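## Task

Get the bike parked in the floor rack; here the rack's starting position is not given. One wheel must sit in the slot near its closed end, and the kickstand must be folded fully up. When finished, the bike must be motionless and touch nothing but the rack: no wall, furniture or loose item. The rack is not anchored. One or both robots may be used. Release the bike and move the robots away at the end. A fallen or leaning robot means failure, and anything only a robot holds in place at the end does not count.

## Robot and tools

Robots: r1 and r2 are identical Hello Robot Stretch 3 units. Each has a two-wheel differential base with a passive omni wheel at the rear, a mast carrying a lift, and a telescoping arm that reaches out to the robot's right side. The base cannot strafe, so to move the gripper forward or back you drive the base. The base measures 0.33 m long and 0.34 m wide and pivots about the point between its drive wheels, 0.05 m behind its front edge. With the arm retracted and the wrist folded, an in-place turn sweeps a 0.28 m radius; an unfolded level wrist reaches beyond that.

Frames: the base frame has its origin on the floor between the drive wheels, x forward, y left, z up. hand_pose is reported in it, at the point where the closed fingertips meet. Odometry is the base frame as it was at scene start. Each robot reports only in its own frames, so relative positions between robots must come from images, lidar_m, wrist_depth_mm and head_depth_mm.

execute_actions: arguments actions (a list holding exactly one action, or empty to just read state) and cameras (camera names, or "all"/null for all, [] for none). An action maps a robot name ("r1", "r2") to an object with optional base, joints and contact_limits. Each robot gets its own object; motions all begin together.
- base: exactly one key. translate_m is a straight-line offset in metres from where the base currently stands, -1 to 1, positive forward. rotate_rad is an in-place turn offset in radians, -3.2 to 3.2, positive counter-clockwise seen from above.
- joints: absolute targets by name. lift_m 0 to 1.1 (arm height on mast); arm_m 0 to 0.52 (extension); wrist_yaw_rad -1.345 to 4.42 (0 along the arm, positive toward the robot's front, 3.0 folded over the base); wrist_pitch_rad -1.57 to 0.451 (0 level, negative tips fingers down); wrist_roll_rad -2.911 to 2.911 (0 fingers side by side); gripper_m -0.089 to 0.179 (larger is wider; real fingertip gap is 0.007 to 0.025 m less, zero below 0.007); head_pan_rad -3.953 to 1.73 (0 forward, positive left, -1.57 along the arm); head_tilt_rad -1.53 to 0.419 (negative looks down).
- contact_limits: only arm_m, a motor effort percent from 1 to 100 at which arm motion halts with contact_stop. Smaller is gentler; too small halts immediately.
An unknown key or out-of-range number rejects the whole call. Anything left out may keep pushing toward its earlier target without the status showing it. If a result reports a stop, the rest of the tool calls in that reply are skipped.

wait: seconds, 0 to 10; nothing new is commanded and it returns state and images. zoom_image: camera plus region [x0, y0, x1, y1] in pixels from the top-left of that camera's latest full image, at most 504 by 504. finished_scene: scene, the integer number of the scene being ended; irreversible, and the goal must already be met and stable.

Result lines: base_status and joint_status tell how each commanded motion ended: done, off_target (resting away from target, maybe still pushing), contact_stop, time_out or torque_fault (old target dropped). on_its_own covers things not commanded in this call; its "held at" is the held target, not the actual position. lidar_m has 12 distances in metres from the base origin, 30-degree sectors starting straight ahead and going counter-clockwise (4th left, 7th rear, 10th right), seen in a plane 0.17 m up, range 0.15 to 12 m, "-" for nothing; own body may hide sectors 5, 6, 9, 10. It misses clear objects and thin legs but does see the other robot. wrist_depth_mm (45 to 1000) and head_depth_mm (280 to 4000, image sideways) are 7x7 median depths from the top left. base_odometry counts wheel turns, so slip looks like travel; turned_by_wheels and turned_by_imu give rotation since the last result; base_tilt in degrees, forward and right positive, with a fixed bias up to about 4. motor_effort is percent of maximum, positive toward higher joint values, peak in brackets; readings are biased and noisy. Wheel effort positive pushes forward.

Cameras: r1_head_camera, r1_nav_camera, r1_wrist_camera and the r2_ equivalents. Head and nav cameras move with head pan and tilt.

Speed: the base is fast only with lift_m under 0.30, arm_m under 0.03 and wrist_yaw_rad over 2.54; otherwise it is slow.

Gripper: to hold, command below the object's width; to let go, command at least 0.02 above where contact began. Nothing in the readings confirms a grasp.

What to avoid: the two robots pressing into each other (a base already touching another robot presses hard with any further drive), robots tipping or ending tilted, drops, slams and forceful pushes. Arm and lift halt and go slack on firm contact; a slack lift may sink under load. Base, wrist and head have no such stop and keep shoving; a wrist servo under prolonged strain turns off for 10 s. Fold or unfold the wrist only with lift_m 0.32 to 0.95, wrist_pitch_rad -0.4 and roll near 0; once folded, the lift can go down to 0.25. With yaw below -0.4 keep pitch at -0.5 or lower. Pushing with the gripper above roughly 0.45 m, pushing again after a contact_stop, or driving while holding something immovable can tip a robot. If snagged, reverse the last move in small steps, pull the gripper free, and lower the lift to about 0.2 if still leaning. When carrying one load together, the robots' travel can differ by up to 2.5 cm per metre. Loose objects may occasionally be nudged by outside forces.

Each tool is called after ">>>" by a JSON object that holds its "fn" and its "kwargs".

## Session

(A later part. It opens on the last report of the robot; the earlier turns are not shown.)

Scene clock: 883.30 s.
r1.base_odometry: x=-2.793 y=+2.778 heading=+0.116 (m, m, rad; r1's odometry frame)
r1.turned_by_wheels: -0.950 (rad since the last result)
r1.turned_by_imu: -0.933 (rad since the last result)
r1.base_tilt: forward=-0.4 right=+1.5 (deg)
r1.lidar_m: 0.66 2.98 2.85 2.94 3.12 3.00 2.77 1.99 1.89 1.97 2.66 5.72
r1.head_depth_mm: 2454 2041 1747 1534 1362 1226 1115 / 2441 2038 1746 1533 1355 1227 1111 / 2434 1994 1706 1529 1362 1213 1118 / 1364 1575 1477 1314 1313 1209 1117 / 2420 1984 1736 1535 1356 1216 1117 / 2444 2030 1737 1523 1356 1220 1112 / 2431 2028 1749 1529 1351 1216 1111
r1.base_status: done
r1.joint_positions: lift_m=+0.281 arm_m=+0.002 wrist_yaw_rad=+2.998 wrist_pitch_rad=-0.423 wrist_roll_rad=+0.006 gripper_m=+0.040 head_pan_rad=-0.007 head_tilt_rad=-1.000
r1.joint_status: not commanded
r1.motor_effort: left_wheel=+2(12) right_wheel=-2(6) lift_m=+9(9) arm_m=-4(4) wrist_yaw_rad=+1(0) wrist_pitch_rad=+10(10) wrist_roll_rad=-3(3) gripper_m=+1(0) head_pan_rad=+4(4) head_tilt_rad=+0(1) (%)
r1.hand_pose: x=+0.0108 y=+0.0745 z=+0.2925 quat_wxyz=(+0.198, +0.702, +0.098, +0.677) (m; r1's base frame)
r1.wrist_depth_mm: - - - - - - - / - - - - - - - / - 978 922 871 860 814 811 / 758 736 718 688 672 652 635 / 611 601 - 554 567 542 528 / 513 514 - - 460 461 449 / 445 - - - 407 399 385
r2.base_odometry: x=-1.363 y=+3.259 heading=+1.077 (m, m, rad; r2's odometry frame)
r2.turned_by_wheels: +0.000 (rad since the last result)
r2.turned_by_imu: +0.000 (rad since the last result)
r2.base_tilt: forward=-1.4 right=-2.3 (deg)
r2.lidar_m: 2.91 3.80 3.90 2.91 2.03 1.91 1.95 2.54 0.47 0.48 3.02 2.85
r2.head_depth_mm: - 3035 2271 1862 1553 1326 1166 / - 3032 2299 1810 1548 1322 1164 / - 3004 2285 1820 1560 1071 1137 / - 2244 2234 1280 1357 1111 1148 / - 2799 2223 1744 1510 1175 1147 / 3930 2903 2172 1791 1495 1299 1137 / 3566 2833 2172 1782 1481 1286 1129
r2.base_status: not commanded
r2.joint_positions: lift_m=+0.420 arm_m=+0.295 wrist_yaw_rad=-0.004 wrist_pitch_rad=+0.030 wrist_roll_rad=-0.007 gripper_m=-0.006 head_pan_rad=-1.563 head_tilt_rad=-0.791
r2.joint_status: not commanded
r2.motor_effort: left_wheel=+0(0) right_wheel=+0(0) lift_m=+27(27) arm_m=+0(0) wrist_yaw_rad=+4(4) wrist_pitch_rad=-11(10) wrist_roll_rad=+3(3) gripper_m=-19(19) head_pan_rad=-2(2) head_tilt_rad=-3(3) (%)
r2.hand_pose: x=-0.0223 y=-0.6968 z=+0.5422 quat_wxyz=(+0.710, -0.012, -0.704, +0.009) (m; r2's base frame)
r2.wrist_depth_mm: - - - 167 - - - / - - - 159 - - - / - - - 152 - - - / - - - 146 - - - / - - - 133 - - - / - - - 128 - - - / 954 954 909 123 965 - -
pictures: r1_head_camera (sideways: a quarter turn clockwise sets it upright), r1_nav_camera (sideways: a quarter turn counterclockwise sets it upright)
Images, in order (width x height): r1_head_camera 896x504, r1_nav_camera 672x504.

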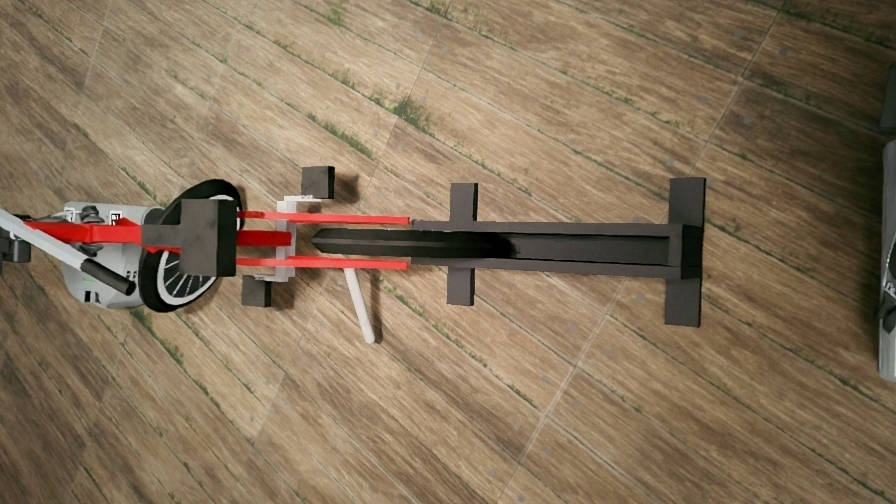

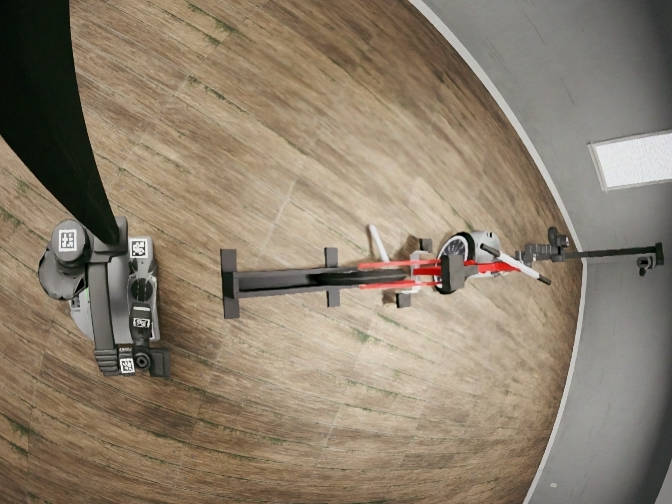

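>>> {"fn": "execute_actions", "kwargs": {"actions": [{"r1": {"base": {"rotate_rad": -0.05}}}], "cameras": []}}

>>> {"fn": "execute_actions", "kwargs": {"actions": [{"r1": {"base": {"translate_m": 0.23}}}], "cameras": []}}

>>> {"fn": "execute_actions", "kwargs": {"actions": [{"r1": {"base": {"translate_m": 0.2}}}], "cameras": ["r1_head_camera", "r2_head_camera"]}}

Scene clock: 894.77 s.
r1.base_odometry: x=-2.793 y=+2.778 heading=+0.066 (m, m, rad; r1's odometry frame)
r1.turned_by_wheels: -0.050 (rad since the last result)
r1.turned_by_imu: -0.049 (rad since the last result)
r1.base_tilt: forward=-0.4 right=+1.4 (deg)
r1.lidar_m: 0.66 3.01 2.85 2.91 3.18 3.00 2.92 2.02 1.89 1.92 2.54 5.73
r1.head_depth_mm: 2448 2035 1754 1540 1362 1228 1112 / 2459 2044 1738 1524 1363 1223 1117 / 2433 2046 1717 1538 1356 1227 1117 / 1461 1561 1677 1389 1311 1186 1118 / 2376 1901 1710 1525 1354 1221 1119 / 2435 2028 1730 1526 1355 1219 1108 / 2440 2032 1740 1524 1349 1214 1109
r1.base_status: done
r1.joint_positions: lift_m=+0.281 arm_m=+0.002 wrist_yaw_rad=+2.998 wrist_pitch_rad=-0.423 wrist_roll_rad=+0.006 gripper_m=+0.040 head_pan_rad=-0.007 head_tilt_rad=-1.000
r1.joint_status: not commanded
r1.motor_effort: left_wheel=+3(10) right_wheel=-1(5) lift_m=+9(9) arm_m=-3(4) wrist_yaw_rad=+2(2) wrist_pitch_rad=+11(11) wrist_roll_rad=-3(3) gripper_m=+1(1) head_pan_rad=+4(4) head_tilt_rad=+0(1) (%)
r1.hand_pose: x=+0.0108 y=+0.0745 z=+0.2925 quat_wxyz=(+0.198, +0.702, +0.098, +0.677) (m; r1's base frame)
r1.wrist_depth_mm: - - - - - - - / - - - - - - - / - 941 922 886 851 835 798 / 770 735 722 686 694 658 650 / 621 598 - 561 566 541 528 / 512 515 - - 463 455 454 / 452 - - - 410 401 383
r2.base_odometry: x=-1.363 y=+3.259 heading=+1.077 (m, m, rad; r2's odometry frame)
r2.turned_by_wheels: +0.000 (rad since the last result)
r2.turned_by_imu: -0.001 (rad since the last result)
r2.base_tilt: forward=-1.4 right=-2.3 (deg)
r2.lidar_m: 2.92 3.81 3.91 2.93 2.02 1.90 1.96 2.55 0.47 0.48 3.01 2.85
r2.head_depth_mm: - 3057 2330 1852 1552 1324 1173 / - 3012 2248 1829 1536 1314 1157 / - 3014 2258 1822 1576 1066 1139 / - 2246 2208 1270 1371 1110 1145 / - 2805 2208 1741 1512 1180 1144 / 3899 2816 2181 1794 1500 1287 1133 / 3455 2819 2180 1755 1499 1289 1129
r2.base_status: not commanded
r2.joint_positions: lift_m=+0.420 arm_m=+0.295 wrist_yaw_rad=-0.004 wrist_pitch_rad=+0.030 wrist_roll_rad=-0.007 gripper_m=-0.006 head_pan_rad=-1.563 head_tilt_rad=-0.791
r2.joint_status: not commanded
r2.motor_effort: left_wheel=+0(0) right_wheel=+1(1) lift_m=+27(26) arm_m=+0(0) wrist_yaw_rad=+4(5) wrist_pitch_rad=-11(11) wrist_roll_rad=+3(3) gripper_m=-18(19) head_pan_rad=-2(2) head_tilt_rad=-3(3) (%)
r2.hand_pose: x=-0.0223 y=-0.6968 z=+0.5422 quat_wxyz=(+0.710, -0.012, -0.704, +0.009) (m; r2's base frame)
r2.wrist_depth_mm: - - - 167 - - - / - - - 159 - - - / - - - 152 - - - / - - - 146 - - - / - - - 133 - - - / - - - 128 - - - / 931 944 924 124 947 - -
pictures: none
No camera images: the call's "cameras" was empty. Leave "cameras" out to get every camera's image.

Scene clock: 897.03 s.
r1.base_odometry: x=-2.563 y=+2.793 heading=+0.066 (m, m, rad; r1's odometry frame)
r1.turned_by_wheels: +0.000 (rad since the last result)
r1.turned_by_imu: +0.001 (rad since the last result)
r1.base_tilt: forward=-0.5 right=+1.5 (deg)
r1.lidar_m: 0.43 2.92 2.75 2.82 3.37 3.20 3.08 2.10 1.98 2.05 2.68 5.54
r1.head_depth_mm: 2439 2048 1740 1535 1366 1225 1114 / 2468 2042 1758 1534 1361 1223 1115 / 2434 2044 1748 1502 1372 1221 1112 / 1748 1829 1393 1473 1208 1204 1097 / 2323 1854 1647 1470 1357 1220 1096 / 2445 2022 1728 1522 1361 1219 1111 / 2438 2021 1741 1528 1348 1221 1110
r1.base_status: done
r1.joint_positions: lift_m=+0.281 arm_m=+0.002 wrist_yaw_rad=+2.998 wrist_pitch_rad=-0.423 wrist_roll_rad=+0.006 gripper_m=+0.040 head_pan_rad=-0.007 head_tilt_rad=-1.000
r1.joint_status: not commanded
r1.motor_effort: left_wheel=+3(10) right_wheel=-2(4) lift_m=+10(9) arm_m=-4(3) wrist_yaw_rad=+2(1) wrist_pitch_rad=+11(11) wrist_roll_rad=-3(3) gripper_m=+0(0) head_pan_rad=+4(4) head_tilt_rad=+0(1) (%)
r1.hand_pose: x=+0.0108 y=+0.0745 z=+0.2925 quat_wxyz=(+0.198, +0.702, +0.098, +0.677) (m; r1's base frame)
r1.wrist_depth_mm: - - - - - - - / - - - - - - - / - 949 924 881 854 828 805 / 767 748 705 706 673 657 633 / 611 593 - 572 560 541 529 / 510 516 - - 453 467 451 / 452 - - - 398 398 246
r2.base_odometry: x=-1.363 y=+3.259 heading=+1.077 (m, m, rad; r2's odometry frame)
r2.turned_by_wheels: +0.000 (rad since the last result)
r2.turned_by_imu: +0.000 (rad since the last result)
r2.base_tilt: forward=-1.5 right=-2.3 (deg)
r2.lidar_m: 2.92 3.81 3.89 2.90 2.02 1.91 1.95 2.54 0.47 0.48 3.04 2.85
r2.head_depth_mm: - 3077 2317 1852 1539 1332 1167 / - 3017 2268 1837 1539 1319 1161 / - 2885 2269 1814 1561 1067 1137 / - 1991 2018 1280 1357 1108 1145 / - 2814 2153 1735 1503 1177 1140 / 3894 2911 2194 1781 1496 1299 1132 / 3539 2833 2173 1778 1485 1288 1132
r2.base_status: not commanded
r2.joint_positions: lift_m=+0.420 arm_m=+0.295 wrist_yaw_rad=-0.004 wrist_pitch_rad=+0.030 wrist_roll_rad=-0.007 gripper_m=-0.006 head_pan_rad=-1.563 head_tilt_rad=-0.791
r2.joint_status: not commanded
r2.motor_effort: left_wheel=+0(0) right_wheel=+1(1) lift_m=+27(27) arm_m=+0(0) wrist_yaw_rad=+4(4) wrist_pitch_rad=-11(10) wrist_roll_rad=+3(3) gripper_m=-19(18) head_pan_rad=-1(2) head_tilt_rad=-3(4) (%)
r2.hand_pose: x=-0.0223 y=-0.6968 z=+0.5422 quat_wxyz=(+0.710, -0.012, -0.704, +0.009) (m; r2's base frame)
r2.wrist_depth_mm: - - - 167 - - - / - - - 160 - - - / - - - 152 - - - / - - - 146 - - - / - - - 134 - - - / - - - 128 - - - / 935 956 925 124 942 - -
pictures: none
No camera images: the call's "cameras" was empty. Leave "cameras" out to get every camera's image.

Scene clock: 899.03 s.
r1.base_odometry: x=-2.364 y=+2.807 heading=+0.066 (m, m, rad; r1's odometry frame)
r1.turned_by_wheels: +0.000 (rad since the last result)
r1.turned_by_imu: +0.001 (rad since the last result)
r1.base_tilt: forward=-0.4 right=+1.5 (deg)
r1.lidar_m: 0.24 2.81 2.66 2.72 3.57 3.37 3.16 2.19 2.06 2.14 2.80 5.34
r1.head_depth_mm: 2467 2059 1751 1534 1365 1228 1116 / 2471 2046 1756 1529 1360 1224 1112 / 2451 2045 1750 1532 1366 1223 1114 / 2299 1755 1346 1282 1167 1168 1111 / 2231 1818 1630 1449 1315 1219 1109 / 2431 2033 1742 1524 1355 1220 1111 / 2433 2024 1735 1522 1357 1216 1109
r1.base_status: done
r1.joint_positions: lift_m=+0.281 arm_m=+0.002 wrist_yaw_rad=+2.998 wrist_pitch_rad=-0.422 wrist_roll_rad=+0.006 gripper_m=+0.040 head_pan_rad=-0.007 head_tilt_rad=-0.999
r1.joint_status: not commanded
r1.motor_effort: left_wheel=+11(32) right_wheel=+2(11) lift_m=+10(10) arm_m=-3(4) wrist_yaw_rad=+2(2) wrist_pitch_rad=+10(11) wrist_roll_rad=-3(3) gripper_m=+0(0) head_pan_rad=+4(3) head_tilt_rad=-1(0) (%)
r1.hand_pose: x=+0.0107 y=+0.0746 z=+0.2925 quat_wxyz=(+0.198, +0.702, +0.098, +0.677) (m; r1's base frame)
r1.wrist_depth_mm: - - - - - - - / - - - - - - - / 993 985 925 882 867 839 795 / 770 745 722 701 669 658 637 / 612 596 - 568 561 537 524 / 509 518 - - 452 464 455 / 458 - - - 408 320 244
r2.base_odometry: x=-1.363 y=+3.259 heading=+1.077 (m, m, rad; r2's odometry frame)
r2.turned_by_wheels: +0.000 (rad since the last result)
r2.turned_by_imu: +0.000 (rad since the last result)
r2.base_tilt: forward=-1.4 right=-2.3 (deg)
r2.lidar_m: 2.92 3.79 3.92 2.92 2.02 1.91 1.95 2.55 0.47 0.48 3.03 2.85
r2.head_depth_mm: - 3077 2308 1846 1535 1328 1165 / - 3054 2284 1851 1537 1319 1158 / - 2832 2281 1838 1571 1070 1138 / - 2737 1838 1271 1366 1108 1143 / - 2900 2025 1739 1505 1168 1144 / 3864 2892 2202 1790 1495 1287 1136 / 3522 2821 2176 1797 1486 1288 1128
r2.base_status: not commanded
r2.joint_positions: lift_m=+0.420 arm_m=+0.295 wrist_yaw_rad=+0.001 wrist_pitch_rad=+0.030 wrist_roll_rad=-0.007 gripper_m=-0.006 head_pan_rad=-1.563 head_tilt_rad=-0.791
r2.joint_status: not commanded
r2.motor_effort: left_wheel=+1(2) right_wheel=+0(4) lift_m=+26(27) arm_m=+2(2) wrist_yaw_rad=-1(4) wrist_pitch_rad=-11(11) wrist_roll_rad=+3(4) gripper_m=-18(20) head_pan_rad=-2(2) head_tilt_rad=-3(3) (%)
r2.hand_pose: x=-0.0213 y=-0.6967 z=+0.5423 quat_wxyz=(+0.710, -0.010, -0.704, +0.011) (m; r2's base frame)
r2.wrist_depth_mm: - - - 168 - - - / - - - 160 - - - / - - - 152 - - - / - - - 145 - - - / - - - 134 - - - / - - - 128 - - - / 946 960 926 124 964 - -
pictures: r1_head_camera (sideways: a quarter turn clockwise sets it upright), r2_head_camera (sideways: a quarter turn clockwise sets it upright)
Images, in order (width x height): r1_head_camera 896x504, r2_head_camera 896x504.

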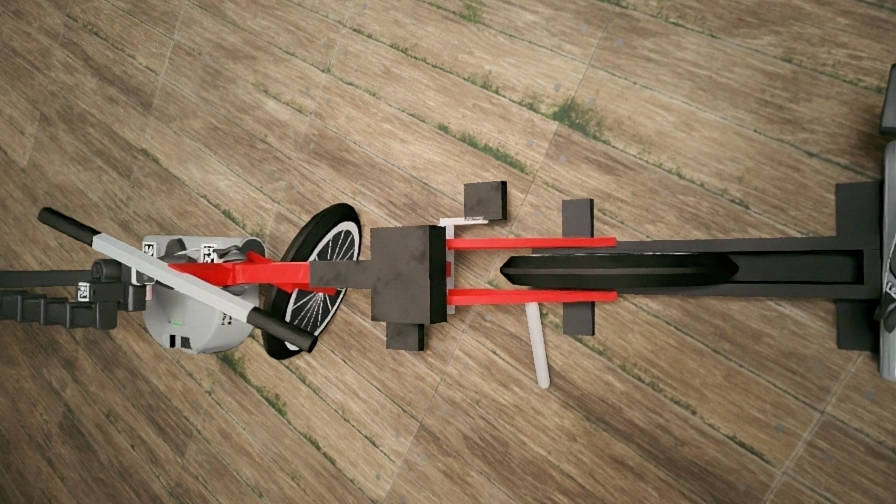

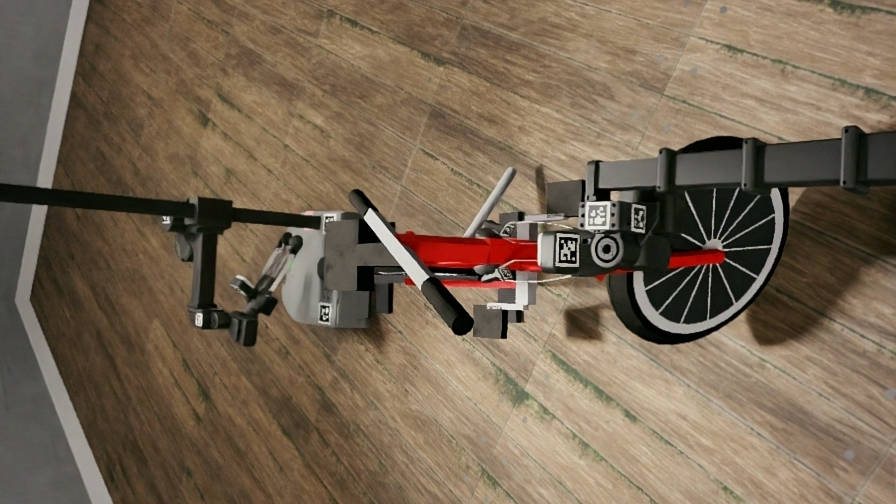

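>>> {"fn": "execute_actions", "kwargs": {"actions": [{"r1": {"base": {"translate_m": 0.165}, "joints": {"head_tilt_rad": -1.25}}}], "cameras": ["r1_head_camera", "r1_nav_camera"]}}

Scene clock: 907.17 s.
r1.base_odometry: x=-2.199 y=+2.818 heading=+0.066 (m, m, rad; r1's odometry frame)
r1.turned_by_wheels: +0.000 (rad since the last result)
r1.turned_by_imu: +0.001 (rad since the last result)
r1.base_tilt: forward=-0.4 right=+1.4 (deg)
r1.lidar_m: 5.33 2.74 2.59 2.65 3.47 3.51 3.29 2.28 2.14 2.22 2.89 5.21
r1.head_depth_mm: 1700 1559 1445 1345 1260 1191 1119 / 1699 1561 1448 1346 1261 1203 1099 / 1695 1564 1444 1335 1261 1208 - / 978 1176 815 1154 1082 1055 - / 1514 1294 1404 1340 1260 1200 - / 1695 1569 1449 1346 1264 1191 - / 1700 1563 1447 1350 1263 1189 1138
r1.base_status: done
r1.joint_positions: lift_m=+0.281 arm_m=+0.002 wrist_yaw_rad=+2.998 wrist_pitch_rad=-0.422 wrist_roll_rad=+0.006 gripper_m=+0.040 head_pan_rad=-0.006 head_tilt_rad=-1.236
r1.joint_status: all done
r1.motor_effort: left_wheel=+17(26) right_wheel=+5(10) lift_m=+10(10) arm_m=-4(3) wrist_yaw_rad=+1(0) wrist_pitch_rad=+10(11) wrist_roll_rad=-3(3) gripper_m=+0(0) head_pan_rad=+4(4) head_tilt_rad=-10(31) (%)
r1.hand_pose: x=+0.0107 y=+0.0746 z=+0.2925 quat_wxyz=(+0.198, +0.702, +0.098, +0.677) (m; r1's base frame)
r1.wrist_depth_mm: - - - - - - - / - - - - - - - / - 980 921 893 868 823 795 / 760 745 706 693 666 659 649 / 613 596 - 572 572 537 441 / 515 521 - - 456 467 121 / 453 - - - 402 142 122
r2.base_odometry: x=-1.363 y=+3.259 heading=+1.077 (m, m, rad; r2's odometry frame)
r2.turned_by_wheels: +0.000 (rad since the last result)
r2.turned_by_imu: -0.001 (rad since the last result)
r2.base_tilt: forward=-1.5 right=-2.3 (deg)
r2.lidar_m: 2.91 3.81 3.91 2.92 2.03 1.91 1.95 2.54 0.47 0.48 3.00 2.85
r2.head_depth_mm: - 3041 2375 1862 1559 1326 1162 / - 3008 2295 1828 1542 1320 1163 / - 2840 2273 1838 1561 1065 1125 / - 2941 1730 1230 1365 1114 1149 / - 2917 1897 1748 1503 1175 1144 / 3898 2844 2202 1789 1504 1301 1132 / 3509 2803 2188 1774 1482 1284 1136
r2.base_status: not commanded
r2.joint_positions: lift_m=+0.420 arm_m=+0.295 wrist_yaw_rad=+0.001 wrist_pitch_rad=+0.030 wrist_roll_rad=-0.006 gripper_m=-0.006 head_pan_rad=-1.563 head_tilt_rad=-0.791
r2.joint_status: not commanded
r2.motor_effort: left_wheel=+1(1) right_wheel=-1(0) lift_m=+26(26) arm_m=+2(2) wrist_yaw_rad=-1(0) wrist_pitch_rad=-11(11) wrist_roll_rad=+3(3) gripper_m=-19(19) head_pan_rad=-2(2) head_tilt_rad=-3(3) (%)
r2.hand_pose: x=-0.0212 y=-0.6967 z=+0.5423 quat_wxyz=(+0.709, -0.010, -0.705, +0.011) (m; r2's base frame)
r2.wrist_depth_mm: - - - 168 - - - / - - - 159 - - - / - - - 152 - - - / - - - 146 - - - / - - - 133 - - - / - - - 128 - - - / 945 975 917 124 957 - -
pictures: r1_head_camera (sideways: a quarter turn clockwise sets it upright), r1_nav_camera (sideways: a quarter turn counterclockwise sets it upright)
Images, in order (width x height): r1_head_camera 896x504, r1_nav_camera 672x504.

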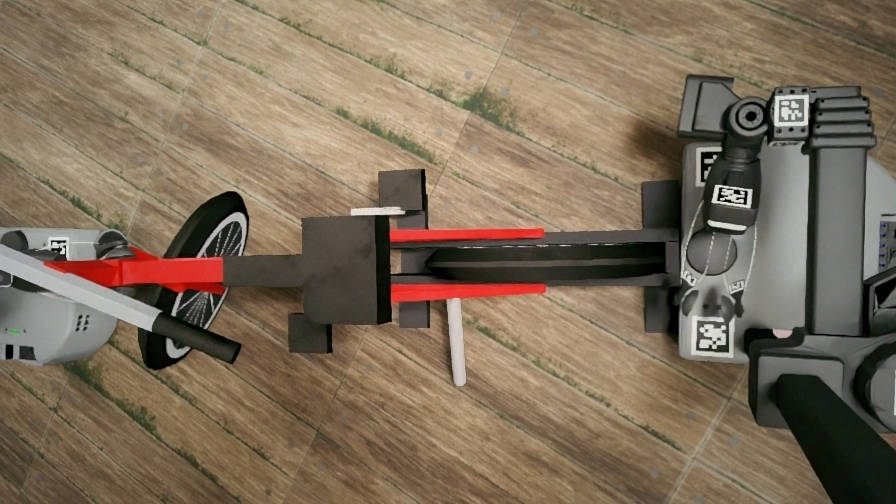

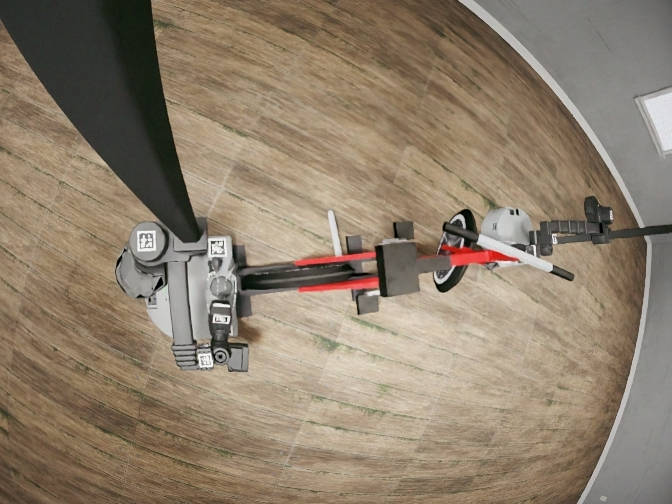

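>>> {"fn": "execute_actions", "kwargs": {"actions": [{"r1": {"base": {"translate_m": -0.2}}}], "cameras": []}}

>>> {"fn": "execute_actions", "kwargs": {"actions": [{"r1": {"base": {"rotate_rad": 1.2}, "joints": {"head_pan_rad": -1.57, "head_tilt_rad": -1.0}}}], "cameras": []}}

>>> {"fn": "execute_actions", "kwargs": {"actions": [{"r1": {"base": {"translate_m": 0.70}}}], "cameras": []}}

>>> {"fn": "execute_actions", "kwargs": {"actions": [{"r1": {"base": {"rotate_rad": -1.2}, "joints": {"lift_m": 0.33}}}], "cameras": ["r1_head_camera", "r1_nav_camera"]}}

Scene clock: 937.40 s.
r1.base_odometry: x=-2.399 y=+2.804 heading=+0.066 (m, m, rad; r1's odometry frame)
r1.turned_by_wheels: +0.000 (rad since the last result)
r1.turned_by_imu: -0.002 (rad since the last result)
r1.base_tilt: forward=-0.4 right=+1.4 (deg)
r1.lidar_m: 0.27 2.83 2.68 2.74 3.55 3.35 3.19 2.18 2.05 2.12 2.78 5.39
r1.head_depth_mm: 1698 1550 1449 1346 1261 1183 1122 / 1689 1559 1451 1349 1262 1208 1103 / 1689 1550 1417 1348 1255 1213 - / 1266 880 1231 1157 1239 1216 - / 1316 1505 1440 1348 1252 1214 - / 1705 1565 1454 1355 1268 1199 - / 1697 1565 1453 1351 1264 1189 1141
r1.base_status: done
r1.joint_positions: lift_m=+0.281 arm_m=+0.002 wrist_yaw_rad=+2.998 wrist_pitch_rad=-0.422 wrist_roll_rad=+0.006 gripper_m=+0.040 head_pan_rad=-0.006 head_tilt_rad=-1.236
r1.joint_status: not commanded
r1.motor_effort: left_wheel=+2(12) right_wheel=-1(7) lift_m=+10(10) arm_m=-3(3) wrist_yaw_rad=+1(0) wrist_pitch_rad=+10(10) wrist_roll_rad=-3(3) gripper_m=+1(0) head_pan_rad=+4(4) head_tilt_rad=-8(10) (%)
r1.hand_pose: x=+0.0107 y=+0.0746 z=+0.2925 quat_wxyz=(+0.198, +0.702, +0.098, +0.677) (m; r1's base frame)
r1.wrist_depth_mm: - - - - - - - / - - - - - - - / - 945 924 899 857 832 788 / 748 748 719 690 676 658 633 / 618 593 - 570 572 543 524 / 513 510 - - 455 465 450 / 450 - - - 409 391 379
r2.base_odometry: x=-1.363 y=+3.259 heading=+1.077 (m, m, rad; r2's odometry frame)
r2.turned_by_wheels: +0.000 (rad since the last result)
r2.turned_by_imu: -0.001 (rad since the last result)
r2.base_tilt: forward=-1.5 right=-2.3 (deg)
r2.lidar_m: 2.92 3.81 3.91 2.91 2.02 1.91 1.95 2.55 0.47 0.48 3.02 2.85
r2.head_depth_mm: - 3029 2300 1854 1552 1322 1162 / - 2999 2305 1835 1533 1330 1152 / - 2799 2261 1821 1567 1067 1133 / - 2674 1880 1232 1350 1116 1148 / - 2786 2040 1736 1494 1173 1141 / 3917 2911 2201 1797 1493 1293 1142 / 3528 2816 2175 1763 1479 1292 1126
r2.base_status: not commanded
r2.joint_positions: lift_m=+0.420 arm_m=+0.295 wrist_yaw_rad=+0.001 wrist_pitch_rad=+0.030 wrist_roll_rad=-0.006 gripper_m=-0.006 head_pan_rad=-1.563 head_tilt_rad=-0.791
r2.joint_status: not commanded
r2.motor_effort: left_wheel=+1(1) right_wheel=+0(1) lift_m=+26(26) arm_m=+2(2) wrist_yaw_rad=-1(1) wrist_pitch_rad=-11(11) wrist_roll_rad=+3(3) gripper_m=-18(18) head_pan_rad=-1(3) head_tilt_rad=-3(3) (%)
r2.hand_pose: x=-0.0212 y=-0.6967 z=+0.5423 quat_wxyz=(+0.709, -0.010, -0.705, +0.011) (m; r2's base frame)
r2.wrist_depth_mm: - - - 167 - - - / - - - 159 - - - / - - - 152 - - - / - - - 146 - - - / - - - 134 - - - / - - - 128 - - - / 947 955 918 123 955 - -
pictures: none
No camera images: the call's "cameras" was empty. Leave "cameras" out to get every camera's image.

Scene clock: 939.43 s.
r1.base_odometry: x=-2.399 y=+2.804 heading=+1.266 (m, m, rad; r1's odometry frame)
r1.turned_by_wheels: +1.200 (rad since the last result)
r1.turned_by_imu: +1.177 (rad since the last result)
r1.base_tilt: forward=-0.4 right=+1.5 (deg)
r1.lidar_m: 2.68 2.84 3.42 3.35 2.76 2.11 2.05 2.21 3.19 5.38 0.27 2.73
r1.head_depth_mm: 2464 2046 1764 1539 1366 1226 1115 / 2432 2045 1745 1534 1355 1226 1145 / 2447 2019 1740 1538 1370 1241 - / 2468 2042 1754 1524 1361 1238 - / 2448 2040 1742 1529 1336 1082 1107 / 2438 2031 1686 1248 1151 1219 1112 / 2369 1823 1341 1271 1333 1220 1110
r1.base_status: done
r1.joint_positions: lift_m=+0.281 arm_m=+0.002 wrist_yaw_rad=+2.998 wrist_pitch_rad=-0.422 wrist_roll_rad=+0.006 gripper_m=+0.040 head_pan_rad=-1.563 head_tilt_rad=-1.001
r1.joint_status: all done
r1.motor_effort: left_wheel=-2(10) right_wheel=+2(8) lift_m=+10(10) arm_m=-3(4) wrist_yaw_rad=+1(3) wrist_pitch_rad=+10(10) wrist_roll_rad=-3(3) gripper_m=+0(1) head_pan_rad=-3(42) head_tilt_rad=+1(24) (%)
r1.hand_pose: x=+0.0107 y=+0.0746 z=+0.2925 quat_wxyz=(+0.198, +0.702, +0.098, +0.677) (m; r1's base frame)
r1.wrist_depth_mm: - - - - - - - / - - - - - - - / 998 969 925 888 840 821 808 / 757 753 703 701 685 665 633 / 610 596 - 562 565 540 526 / 515 519 - - 453 464 454 / 452 - - - 407 402 391
r2.base_odometry: x=-1.363 y=+3.259 heading=+1.077 (m, m, rad; r2's odometry frame)
r2.turned_by_wheels: +0.000 (rad since the last result)
r2.turned_by_imu: +0.000 (rad since the last result)
r2.base_tilt: forward=-1.4 right=-2.3 (deg)
r2.lidar_m: 2.91 3.84 3.90 2.91 2.02 1.91 1.95 2.54 0.47 0.48 3.03 2.85
r2.head_depth_mm: - 3099 2325 1866 1566 1324 1166 / - 3035 2278 1835 1535 1322 1155 / - 2983 2267 1828 1571 1065 1129 / 3875 2728 1864 1227 1353 1110 1140 / - 2642 1952 1769 1502 1182 1147 / 3879 2854 2221 1784 1503 1306 1139 / 3553 2863 2183 1775 1491 1282 1135
r2.base_status: not commanded
r2.joint_positions: lift_m=+0.420 arm_m=+0.295 wrist_yaw_rad=+0.001 wrist_pitch_rad=+0.030 wrist_roll_rad=-0.006 gripper_m=-0.006 head_pan_rad=-1.563 head_tilt_rad=-0.791
r2.joint_status: not commanded
r2.motor_effort: left_wheel=+1(1) right_wheel=+0(1) lift_m=+26(26) arm_m=+2(2) wrist_yaw_rad=-1(1) wrist_pitch_rad=-11(11) wrist_roll_rad=+3(3) gripper_m=-18(18) head_pan_rad=-3(2) head_tilt_rad=-3(3) (%)
r2.hand_pose: x=-0.0212 y=-0.6967 z=+0.5423 quat_wxyz=(+0.709, -0.010, -0.705, +0.011) (m; r2's base frame)
r2.wrist_depth_mm: - - - 167 - - - / - - - 159 - - - / - - - 152 - - - / - - - 145 - - - / - - - 134 - - - / - - - 128 - - - / 959 942 946 123 936 - -
pictures: none
No camera images: the call's "cameras" was empty. Leave "cameras" out to get every camera's image.

Scene clock: 943.47 s.
r1.base_odometry: x=-2.189 y=+3.472 heading=+1.266 (m, m, rad; r1's odometry frame)
r1.turned_by_wheels: +0.000 (rad since the last result)
r1.turned_by_imu: +0.004 (rad since the last result)
r1.base_tilt: forward=-0.4 right=+1.4 (deg)
r1.lidar_m: 1.99 2.11 3.07 3.29 3.51 2.80 2.74 0.61 0.62 1.00 2.63 2.03
r1.head_depth_mm: 2451 1987 1071 1294 1275 1219 1111 / 2458 1167 1368 1483 1364 1225 1142 / 2469 1953 1494 1527 1359 1244 - / 2248 1748 1711 1536 1362 1242 - / 2362 2024 1746 1527 1356 1220 1111 / 2443 2028 1735 1541 1355 1220 1108 / 2432 2018 1742 1528 1345 1217 1112
r1.base_status: done
r1.joint_positions: lift_m=+0.281 arm_m=+0.002 wrist_yaw_rad=+2.998 wrist_pitch_rad=-0.422 wrist_roll_rad=+0.006 gripper_m=+0.040 head_pan_rad=-1.563 head_tilt_rad=-1.001
r1.joint_status: not commanded
r1.motor_effort: left_wheel=-3(7) right_wheel=+2(6) lift_m=+10(10) arm_m=-4(4) wrist_yaw_rad=+1(2) wrist_pitch_rad=+11(10) wrist_roll_rad=-3(3) gripper_m=-1(1) head_pan_rad=-3(3) head_tilt_rad=+0(1) (%)
r1.hand_pose: x=+0.0107 y=+0.0746 z=+0.2925 quat_wxyz=(+0.198, +0.702, +0.098, +0.677) (m; r1's base frame)
r1.wrist_depth_mm: - - - - - - - / - - - - - - - / - 967 919 891 853 826 797 / 760 745 704 704 670 649 644 / 610 601 - 566 564 542 523 / 508 516 - - 458 456 452 / 449 - - - 408 399 396
r2.base_odometry: x=-1.363 y=+3.259 heading=+1.077 (m, m, rad; r2's odometry frame)
r2.turned_by_wheels: +0.000 (rad since the last result)
r2.turned_by_imu: -0.001 (rad since the last result)
r2.base_tilt: forward=-1.5 right=-2.4 (deg)
r2.lidar_m: 2.91 3.83 3.93 2.91 2.02 1.91 1.95 2.54 0.47 0.48 3.03 2.85
r2.head_depth_mm: - 3057 1633 1752 1550 1330 1166 / - 3004 2280 1764 1543 1332 1160 / - 2986 2256 1825 1583 1065 1131 / - 2935 2252 1233 1376 1110 1148 / - 2916 2221 1762 1491 1172 1149 / 3923 2869 2185 1782 1514 1292 1134 / 3557 2848 2185 1764 1496 1288 1133
r2.base_status: not commanded
r2.joint_positions: lift_m=+0.420 arm_m=+0.295 wrist_yaw_rad=+0.001 wrist_pitch_rad=+0.030 wrist_roll_rad=-0.006 gripper_m=-0.006 head_pan_rad=-1.563 head_tilt_rad=-0.791
r2.joint_status: not commanded
r2.motor_effort: left_wheel=+1(1) right_wheel=+0(0) lift_m=+26(26) arm_m=+2(2) wrist_yaw_rad=-1(1) wrist_pitch_rad=-10(11) wrist_roll_rad=+3(3) gripper_m=-18(19) head_pan_rad=-2(2) head_tilt_rad=-3(4) (%)
r2.hand_pose: x=-0.0212 y=-0.6967 z=+0.5423 quat_wxyz=(+0.709, -0.010, -0.705, +0.011) (m; r2's base frame)
r2.wrist_depth_mm: - - - 168 - - - / - - - 159 - - - / - - - 152 - - - / - - - 145 - 969 - / - - - 134 - - - / - - - 128 - - - / 948 958 929 124 942 782 -
pictures: none
No camera images: the call's "cameras" was empty. Leave "cameras" out to get every camera's image.

Scene clock: 946.17 s.
r1.base_odometry: x=-2.189 y=+3.472 heading=+0.066 (m, m, rad; r1's odometry frame)
r1.turned_by_wheels: -1.200 (rad since the last result)
r1.turned_by_imu: -1.181 (rad since the last result)
r1.base_tilt: forward=-0.4 right=+1.4 (deg)
r1.lidar_m: 3.01 2.10 1.99 2.03 2.65 3.30 3.38 2.93 2.74 0.61 0.62 1.00
r1.head_depth_mm: 2458 2037 1759 1533 1358 1224 1117 / 2463 2035 1755 1536 1363 1228 1140 / 2444 2044 1753 1531 1367 1239 - / 2446 2050 1754 1527 1320 1241 - / 2443 2023 1747 1194 1311 1220 1111 / 2438 2038 1744 1186 1312 1221 1108 / 2443 2015 1735 1273 1294 1220 1111
r1.base_status: done
r1.joint_positions: lift_m=+0.329 arm_m=+0.002 wrist_yaw_rad=+2.998 wrist_pitch_rad=-0.422 wrist_roll_rad=+0.006 gripper_m=+0.040 head_pan_rad=-1.563 head_tilt_rad=-1.001
r1.joint_status: all done
r1.motor_effort: left_wheel=+2(11) right_wheel=-2(8) lift_m=+41(43) arm_m=-4(4) wrist_yaw_rad=+2(2) wrist_pitch_rad=+11(11) wrist_roll_rad=-3(3) gripper_m=+0(0) head_pan_rad=-3(3) head_tilt_rad=+0(0) (%)
r1.hand_pose: x=+0.0107 y=+0.0746 z=+0.3409 quat_wxyz=(+0.198, +0.702, +0.098, +0.677) (m; r1's base frame)
r1.wrist_depth_mm: - - - - - - - / - - - - - - - / - - - - 951 924 874 / 853 807 788 798 776 739 698 / 693 655 - 635 634 603 593 / 563 569 - 561 507 517 507 / 486 502 - - 458 450 441
r2.base_odometry: x=-1.363 y=+3.259 heading=+1.077 (m, m, rad; r2's odometry frame)
r2.turned_by_wheels: +0.000 (rad since the last result)
r2.turned_by_imu: -0.001 (rad since the last result)
r2.base_tilt: forward=-1.4 right=-2.2 (deg)
r2.lidar_m: 2.90 3.82 3.90 2.92 2.02 1.91 1.95 2.55 0.47 0.48 3.03 2.86
r2.head_depth_mm: - 3066 1894 1769 1552 1326 1163 / - 3051 2261 1787 1540 1328 1168 / - 2992 2244 1818 1563 1073 1130 / - 2925 2220 1228 1364 1114 1150 / - 2888 2208 1763 1492 1172 1139 / 3946 2892 2204 1806 1496 1297 1135 / 3482 2817 2189 1787 1492 1284 1131
r2.base_status: not commanded
r2.joint_positions: lift_m=+0.420 arm_m=+0.295 wrist_yaw_rad=+0.001 wrist_pitch_rad=+0.030 wrist_roll_rad=-0.006 gripper_m=-0.006 head_pan_rad=-1.563 head_tilt_rad=-0.791
r2.joint_status: not commanded
r2.motor_effort: left_wheel=+1(1) right_wheel=+0(0) lift_m=+27(26) arm_m=+2(2) wrist_yaw_rad=-1(1) wrist_pitch_rad=-11(11) wrist_roll_rad=+3(3) gripper_m=-19(18) head_pan_rad=-2(2) head_tilt_rad=-3(3) (%)
r2.hand_pose: x=-0.0212 y=-0.6967 z=+0.5423 quat_wxyz=(+0.709, -0.010, -0.705, +0.011) (m; r2's base frame)
r2.wrist_depth_mm: - - - 167 - - - / - - - 160 - - - / - - - 151 - - - / - - - 146 - - 927 / - - - 134 - - - / - - - 128 - - - / 952 946 927 124 944 848 860
pictures: r1_head_camera (sideways: a quarter turn clockwise sets it upright), r1_nav_camera (sideways: a quarter turn counterclockwise sets it upright)
Images, in order (width x height): r1_head_camera 896x504, r1_nav_camera 672x504.

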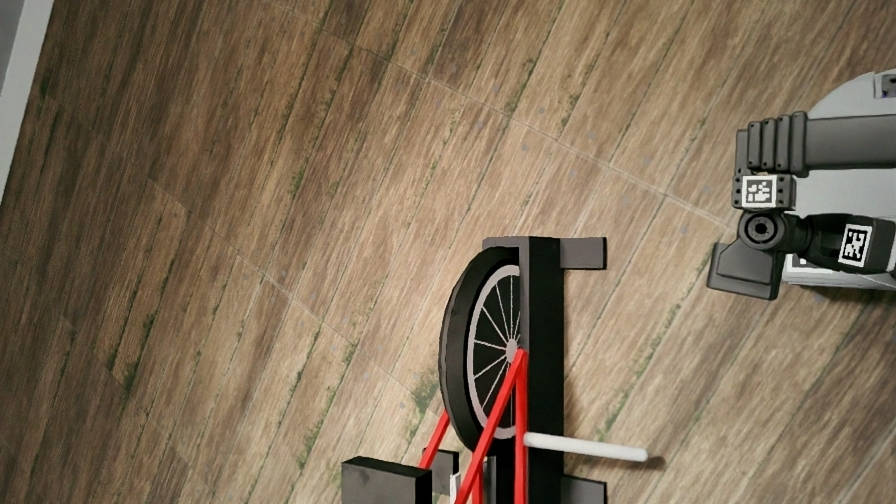

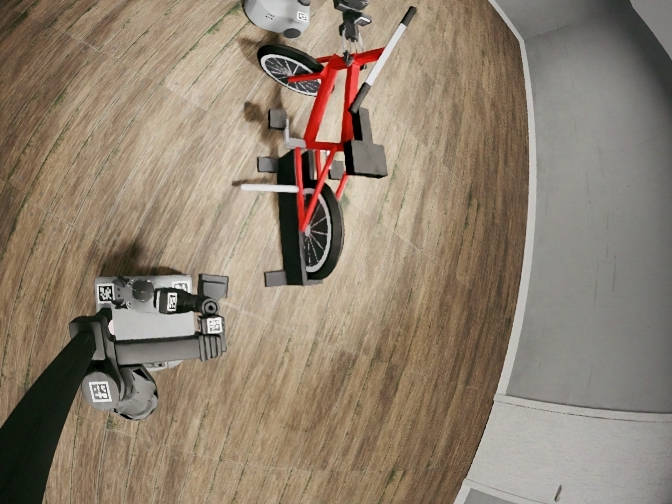

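>>> {"fn": "execute_actions", "kwargs": {"actions": [{"r1": {"base": {"translate_m": 0.47}, "joints": {"wrist_yaw_rad": 0.0, "gripper_m": 0.0}}}], "cameras": ["r1_head_camera"]}}

>>> {"fn": "execute_actions", "kwargs": {"actions": [{"r1": {"joints": {"wrist_pitch_rad": 0.0, "lift_m": 0.0, "arm_m": 0.10}}}], "cameras": ["r1_head_camera", "r1_wrist_camera"]}}

Scene clock: 974.10 s.
r1.base_odometry: x=-1.720 y=+3.503 heading=+0.066 (m, m, rad; r1's odometry frame)
r1.turned_by_wheels: +0.000 (rad since the last result)
r1.turned_by_imu: +0.002 (rad since the last result)
r1.base_tilt: forward=-0.4 right=+1.4 (deg)
r1.lidar_m: 2.69 1.88 1.78 1.82 2.39 3.70 3.80 3.13 0.61 0.52 0.64 0.62
r1.head_depth_mm: 2455 2047 1760 1539 1304 1225 1112 / 2474 2051 1747 1152 1301 1217 1144 / 2443 2049 1755 1043 1296 1244 - / 2423 2042 1747 1065 1293 1229 - / 2452 2058 1747 1169 1311 1215 1111 / 2432 2040 1673 1094 1349 1220 1105 / 2437 2024 1699 1086 1314 1221 1106
r1.base_status: done
r1.joint_positions: lift_m=+0.329 arm_m=+0.002 wrist_yaw_rad=+0.003 wrist_pitch_rad=-0.422 wrist_roll_rad=+0.005 gripper_m=+0.000 head_pan_rad=-1.563 head_tilt_rad=-1.001
r1.joint_status: all done
r1.motor_effort: left_wheel=+2(9) right_wheel=-2(3) lift_m=+41(41) arm_m=-4(3) wrist_yaw_rad=-2(3) wrist_pitch_rad=+11(11) wrist_roll_rad=-3(3) gripper_m=-2(82) head_pan_rad=-3(3) head_tilt_rad=+1(2) (%)
r1.hand_pose: x=-0.0209 y=-0.3709 z=+0.3409 quat_wxyz=(+0.690, +0.149, -0.693, -0.148) (m; r1's base frame)
r1.wrist_depth_mm: - - - - - - 347 / 339 - - - - 350 356 / 390 465 974 538 402 381 394 / 422 757 750 482 423 421 445 / 478 624 377 - 455 477 484 / 531 542 529 509 509 521 509 / 489 474 475 460 440 451 441
r2.base_odometry: x=-1.363 y=+3.259 heading=+1.077 (m, m, rad; r2's odometry frame)
r2.turned_by_wheels: +0.000 (rad since the last result)
r2.turned_by_imu: -0.002 (rad since the last result)
r2.base_tilt: forward=-1.4 right=-2.4 (deg)
r2.lidar_m: 2.91 3.80 3.91 2.92 2.03 1.91 1.95 2.54 0.47 0.48 3.01 2.85
r2.head_depth_mm: - 3045 2294 1496 1460 1335 1155 / - 3021 2292 1779 1524 1322 1156 / - 2945 2274 1815 1566 1070 1128 / - 2969 2223 1257 1363 1110 1146 / - 2860 2212 1757 1491 1181 1147 / 3852 2849 2204 1780 1499 1299 1136 / 3484 2859 2188 1762 1490 1284 1131
r2.base_status: not commanded
r2.joint_positions: lift_m=+0.420 arm_m=+0.295 wrist_yaw_rad=+0.001 wrist_pitch_rad=+0.030 wrist_roll_rad=-0.006 gripper_m=-0.006 head_pan_rad=-1.563 head_tilt_rad=-0.791
r2.joint_status: not commanded
r2.motor_effort: left_wheel=+1(1) right_wheel=+0(1) lift_m=+26(26) arm_m=+2(2) wrist_yaw_rad=-1(1) wrist_pitch_rad=-11(11) wrist_roll_rad=+3(3) gripper_m=-19(19) head_pan_rad=-2(2) head_tilt_rad=-3(3) (%)
r2.hand_pose: x=-0.0212 y=-0.6967 z=+0.5423 quat_wxyz=(+0.709, -0.010, -0.705, +0.011) (m; r2's base frame)
r2.wrist_depth_mm: - - - 167 - - - / - - - 159 - - - / - - - 152 - - - / - - - 146 - - - / - - - 134 - - - / - - - 128 - - 430 / 933 970 932 124 952 471 912
pictures: r1_head_camera (sideways: a quarter turn clockwise sets it upright)
Images, in order (width x height): r1_head_camera 896x504.

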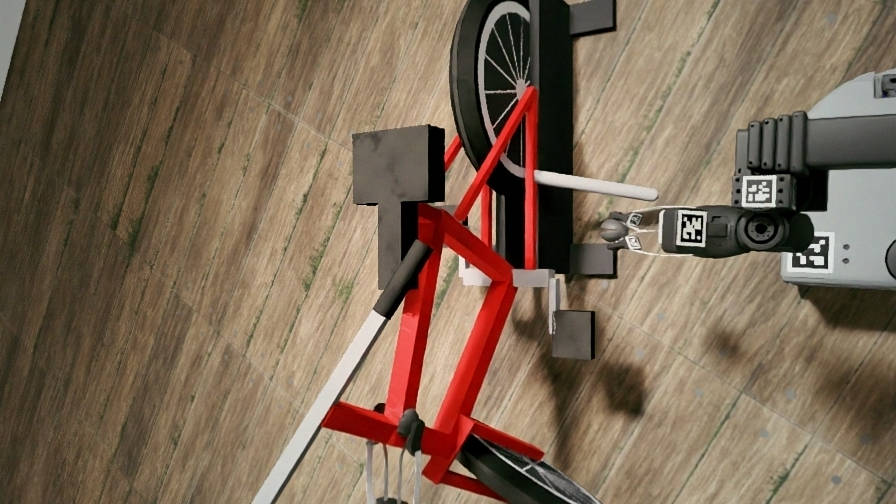

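Scene clock: 977.93 s.
r1.base_odometry: x=-1.720 y=+3.503 heading=+0.066 (m, m, rad; r1's odometry frame)
r1.turned_by_wheels: +0.000 (rad since the last result)
r1.turned_by_imu: +0.000 (rad since the last result)
r1.base_tilt: forward=-0.4 right=+1.5 (deg)
r1.lidar_m: 2.68 1.88 1.78 1.82 2.38 3.70 3.81 3.13 0.64 0.60 0.64 0.62
r1.head_depth_mm: 2473 2037 1756 1533 1304 1236 1117 / 2470 2047 1748 1150 1297 1228 1144 / 2433 2037 1750 1042 1299 1245 - / 2449 2038 1753 1061 1303 1206 - / 2437 2032 1738 1163 1311 1224 1110 / 2439 2038 1671 1095 1355 1219 1106 / 2435 2041 1704 1088 1307 1215 1107
r1.base_status: not commanded
r1.joint_positions: lift_m=+0.001 arm_m=+0.100 wrist_yaw_rad=+0.002 wrist_pitch_rad=-0.027 wrist_roll_rad=+0.005 gripper_m=+0.000 head_pan_rad=-1.563 head_tilt_rad=-1.001
r1.joint_status: all done
r1.motor_effort: left_wheel=+2(2) right_wheel=-2(2) lift_m=+9(40) arm_m=+4(7) wrist_yaw_rad=-2(1) wrist_pitch_rad=+13(13) wrist_roll_rad=-3(2) gripper_m=-2(3) head_pan_rad=-3(3) head_tilt_rad=+1(0) (%)
r1.hand_pose: x=-0.0209 y=-0.5001 z=+0.1086 quat_wxyz=(+0.706, +0.010, -0.708, -0.009) (m; r1's base frame)
r1.wrist_depth_mm: - 229 235 - 247 225 227 / 165 165 206 293 242 202 238 / - - - 229 229 166 230 / 744 815 239 236 238 137 237 / 473 462 386 - 248 243 247 / 330 324 300 258 259 256 104 / 253 247 223 223 233 229 92
r2.base_odometry: x=-1.363 y=+3.259 heading=+1.077 (m, m, rad; r2's odometry frame)
r2.turned_by_wheels: +0.000 (rad since the last result)
r2.turned_by_imu: -0.001 (rad since the last result)
r2.base_tilt: forward=-1.5 right=-2.4 (deg)
r2.lidar_m: 2.91 3.82 3.92 2.90 2.03 1.91 1.95 2.55 0.47 0.48 3.01 2.85
r2.head_depth_mm: - 3045 2270 1845 1453 1334 1162 / - 2982 2294 1822 1506 1319 1159 / - 2979 2275 1819 1537 1072 1127 / - 2925 2240 1260 1365 1113 1150 / - 2962 2221 1751 1486 1173 1147 / - 2843 2202 1782 1502 1299 1130 / 3525 2836 2173 1777 1496 1286 1132
r2.base_status: not commanded
r2.joint_positions: lift_m=+0.420 arm_m=+0.295 wrist_yaw_rad=+0.001 wrist_pitch_rad=+0.030 wrist_roll_rad=-0.006 gripper_m=-0.006 head_pan_rad=-1.563 head_tilt_rad=-0.791
r2.joint_status: not commanded
r2.motor_effort: left_wheel=+1(0) right_wheel=+0(0) lift_m=+26(26) arm_m=+2(2) wrist_yaw_rad=-1(1) wrist_pitch_rad=-11(11) wrist_roll_rad=+3(3) gripper_m=-19(19) head_pan_rad=-2(2) head_tilt_rad=-3(3) (%)
r2.hand_pose: x=-0.0212 y=-0.6967 z=+0.5423 quat_wxyz=(+0.709, -0.010, -0.705, +0.011) (m; r2's base frame)
r2.wrist_depth_mm: - - - 168 - - - / - - - 160 - - - / - - - 152 - - - / - - - 145 - - - / - - - 134 - - - / - - - 128 - - - / 929 958 933 124 956 - -
pictures: r1_head_camera (sideways: a quarter turn clockwise sets it upright), r1_wrist_camera
Images, in order (width x height): r1_head_camera 896x504, r1_wrist_camera 644x364.

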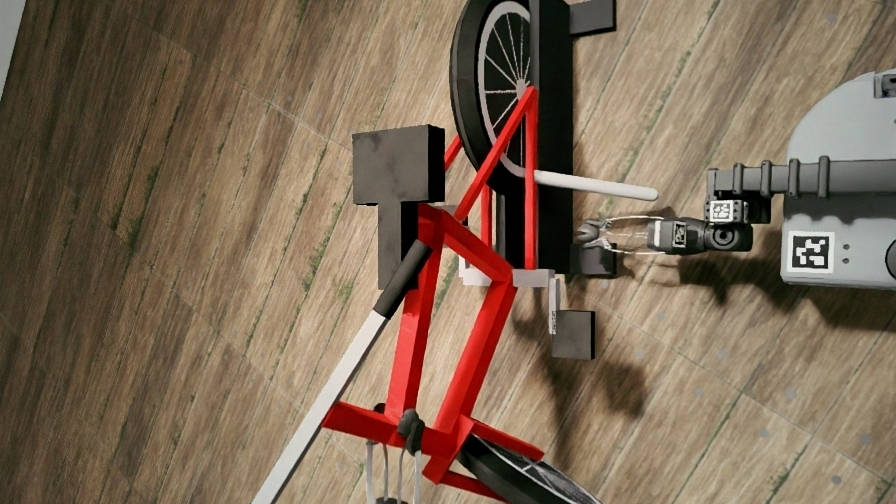

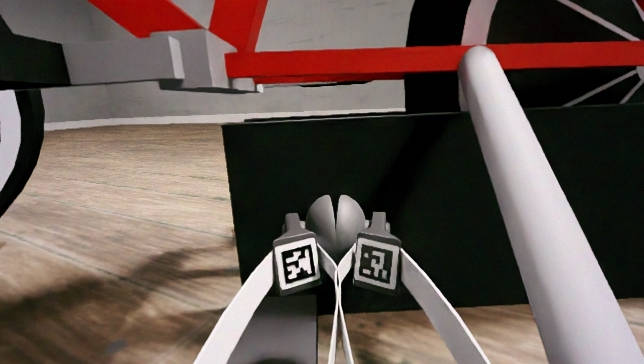

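>>> {"fn": "execute_actions", "kwargs": {"actions": [{"r1": {"base": {"translate_m": -0.27}}}], "cameras": ["r1_head_camera", "r1_wrist_camera"]}}

Scene clock: 990.67 s.
r1.base_odometry: x=-1.989 y=+3.485 heading=+0.067 (m, m, rad; r1's odometry frame)
r1.turned_by_wheels: +0.000 (rad since the last result)
r1.turned_by_imu: -0.002 (rad since the last result)
r1.base_tilt: forward=-0.4 right=+1.4 (deg)
r1.lidar_m: 2.87 2.00 1.90 1.94 2.54 3.45 3.55 2.99 2.84 0.60 0.62 0.84
r1.head_depth_mm: 2448 2052 1748 1534 1360 1224 1112 / 2474 2059 1748 1540 1341 1218 1149 / 2460 2034 1748 1530 1316 1243 - / 2456 2041 1741 1178 1318 1211 - / 2439 2022 1745 1173 1309 1219 1109 / 2447 2024 1746 1033 1315 1222 1109 / 2456 2024 1744 1181 1330 1221 1109
r1.base_status: done
r1.joint_positions: lift_m=+0.001 arm_m=+0.100 wrist_yaw_rad=+0.002 wrist_pitch_rad=-0.027 wrist_roll_rad=+0.000 gripper_m=+0.000 head_pan_rad=-1.563 head_tilt_rad=-1.001
r1.joint_status: not commanded
r1.motor_effort: left_wheel=+3(20) right_wheel=-1(34) lift_m=+10(10) arm_m=+4(4) wrist_yaw_rad=-1(71) wrist_pitch_rad=+13(16) wrist_roll_rad=-1(3) gripper_m=-2(8) head_pan_rad=-4(3) head_tilt_rad=+0(0) (%)
r1.hand_pose: x=-0.0209 y=-0.5001 z=+0.1084 quat_wxyz=(+0.707, +0.011, -0.707, -0.009) (m; r1's base frame)
r1.wrist_depth_mm: - 234 236 234 239 240 - / - 209 203 198 248 251 - / 303 240 240 242 242 242 - / 246 247 247 248 252 251 542 / 256 257 258 - 261 262 381 / 268 270 270 271 270 269 269 / 250 245 242 238 233 221 199
r2.base_odometry: x=-1.363 y=+3.259 heading=+1.077 (m, m, rad; r2's odometry frame)
r2.turned_by_wheels: +0.000 (rad since the last result)
r2.turned_by_imu: -0.001 (rad since the last result)
r2.base_tilt: forward=-1.5 right=-2.3 (deg)
r2.lidar_m: 2.91 3.84 3.91 2.91 2.03 1.91 1.95 2.55 0.47 0.48 3.01 2.85
r2.head_depth_mm: - 3028 2313 1666 1556 1332 1162 / - 3003 2300 1700 1553 1317 1160 / - 2989 2260 1767 1572 1066 1125 / - 2954 2215 966 1366 1111 1144 / - 2900 2204 1755 1508 1176 1138 / 3901 2861 2185 1782 1497 1290 1137 / 3559 2811 2187 1759 1488 1290 1132
r2.base_status: not commanded
r2.joint_positions: lift_m=+0.420 arm_m=+0.295 wrist_yaw_rad=-0.007 wrist_pitch_rad=+0.030 wrist_roll_rad=-0.004 gripper_m=-0.006 head_pan_rad=-1.563 head_tilt_rad=-0.791
r2.joint_status: not commanded
r2.motor_effort: left_wheel=+0(2) right_wheel=+2(4) lift_m=+26(26) arm_m=+0(2) wrist_yaw_rad=+8(9) wrist_pitch_rad=-11(11) wrist_roll_rad=+2(3) gripper_m=-19(18) head_pan_rad=-2(2) head_tilt_rad=-4(3) (%)
r2.hand_pose: x=-0.0232 y=-0.6968 z=+0.5422 quat_wxyz=(+0.709, -0.013, -0.705, +0.008) (m; r2's base frame)
r2.wrist_depth_mm: - - - 167 - - - / - - - 160 - - - / - - - 152 - - - / - - - 145 - - - / - - - 136 - - - / - - - 128 - - 807 / 954 959 915 123 735 738 748
pictures: r1_head_camera (sideways: a quarter turn clockwise sets it upright), r1_wrist_camera
Images, in order (width x height): r1_head_camera 896x504, r1_wrist_camera 644x364.

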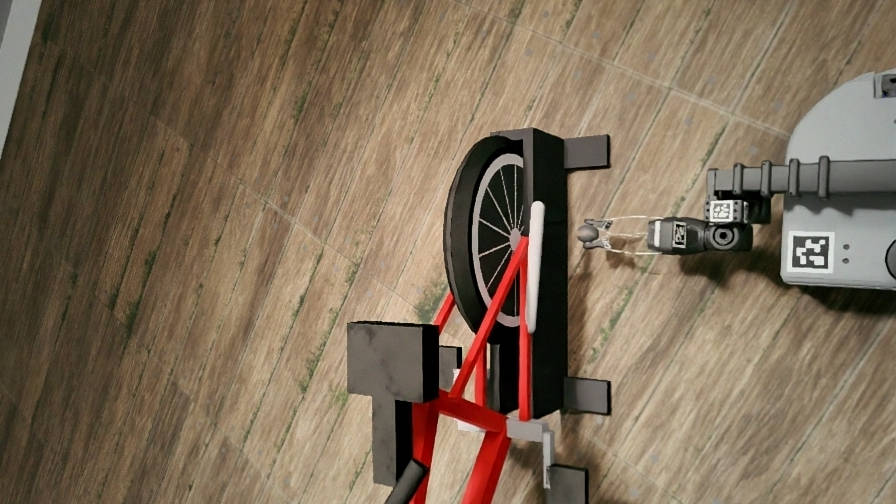

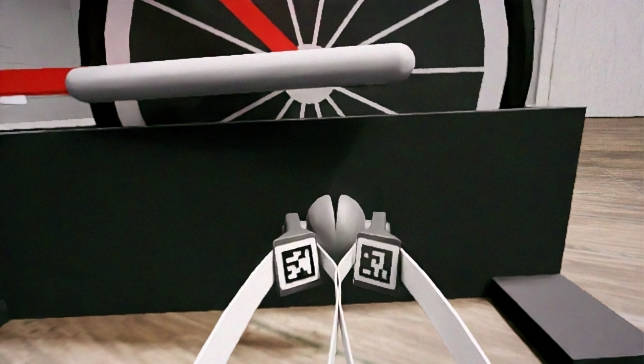

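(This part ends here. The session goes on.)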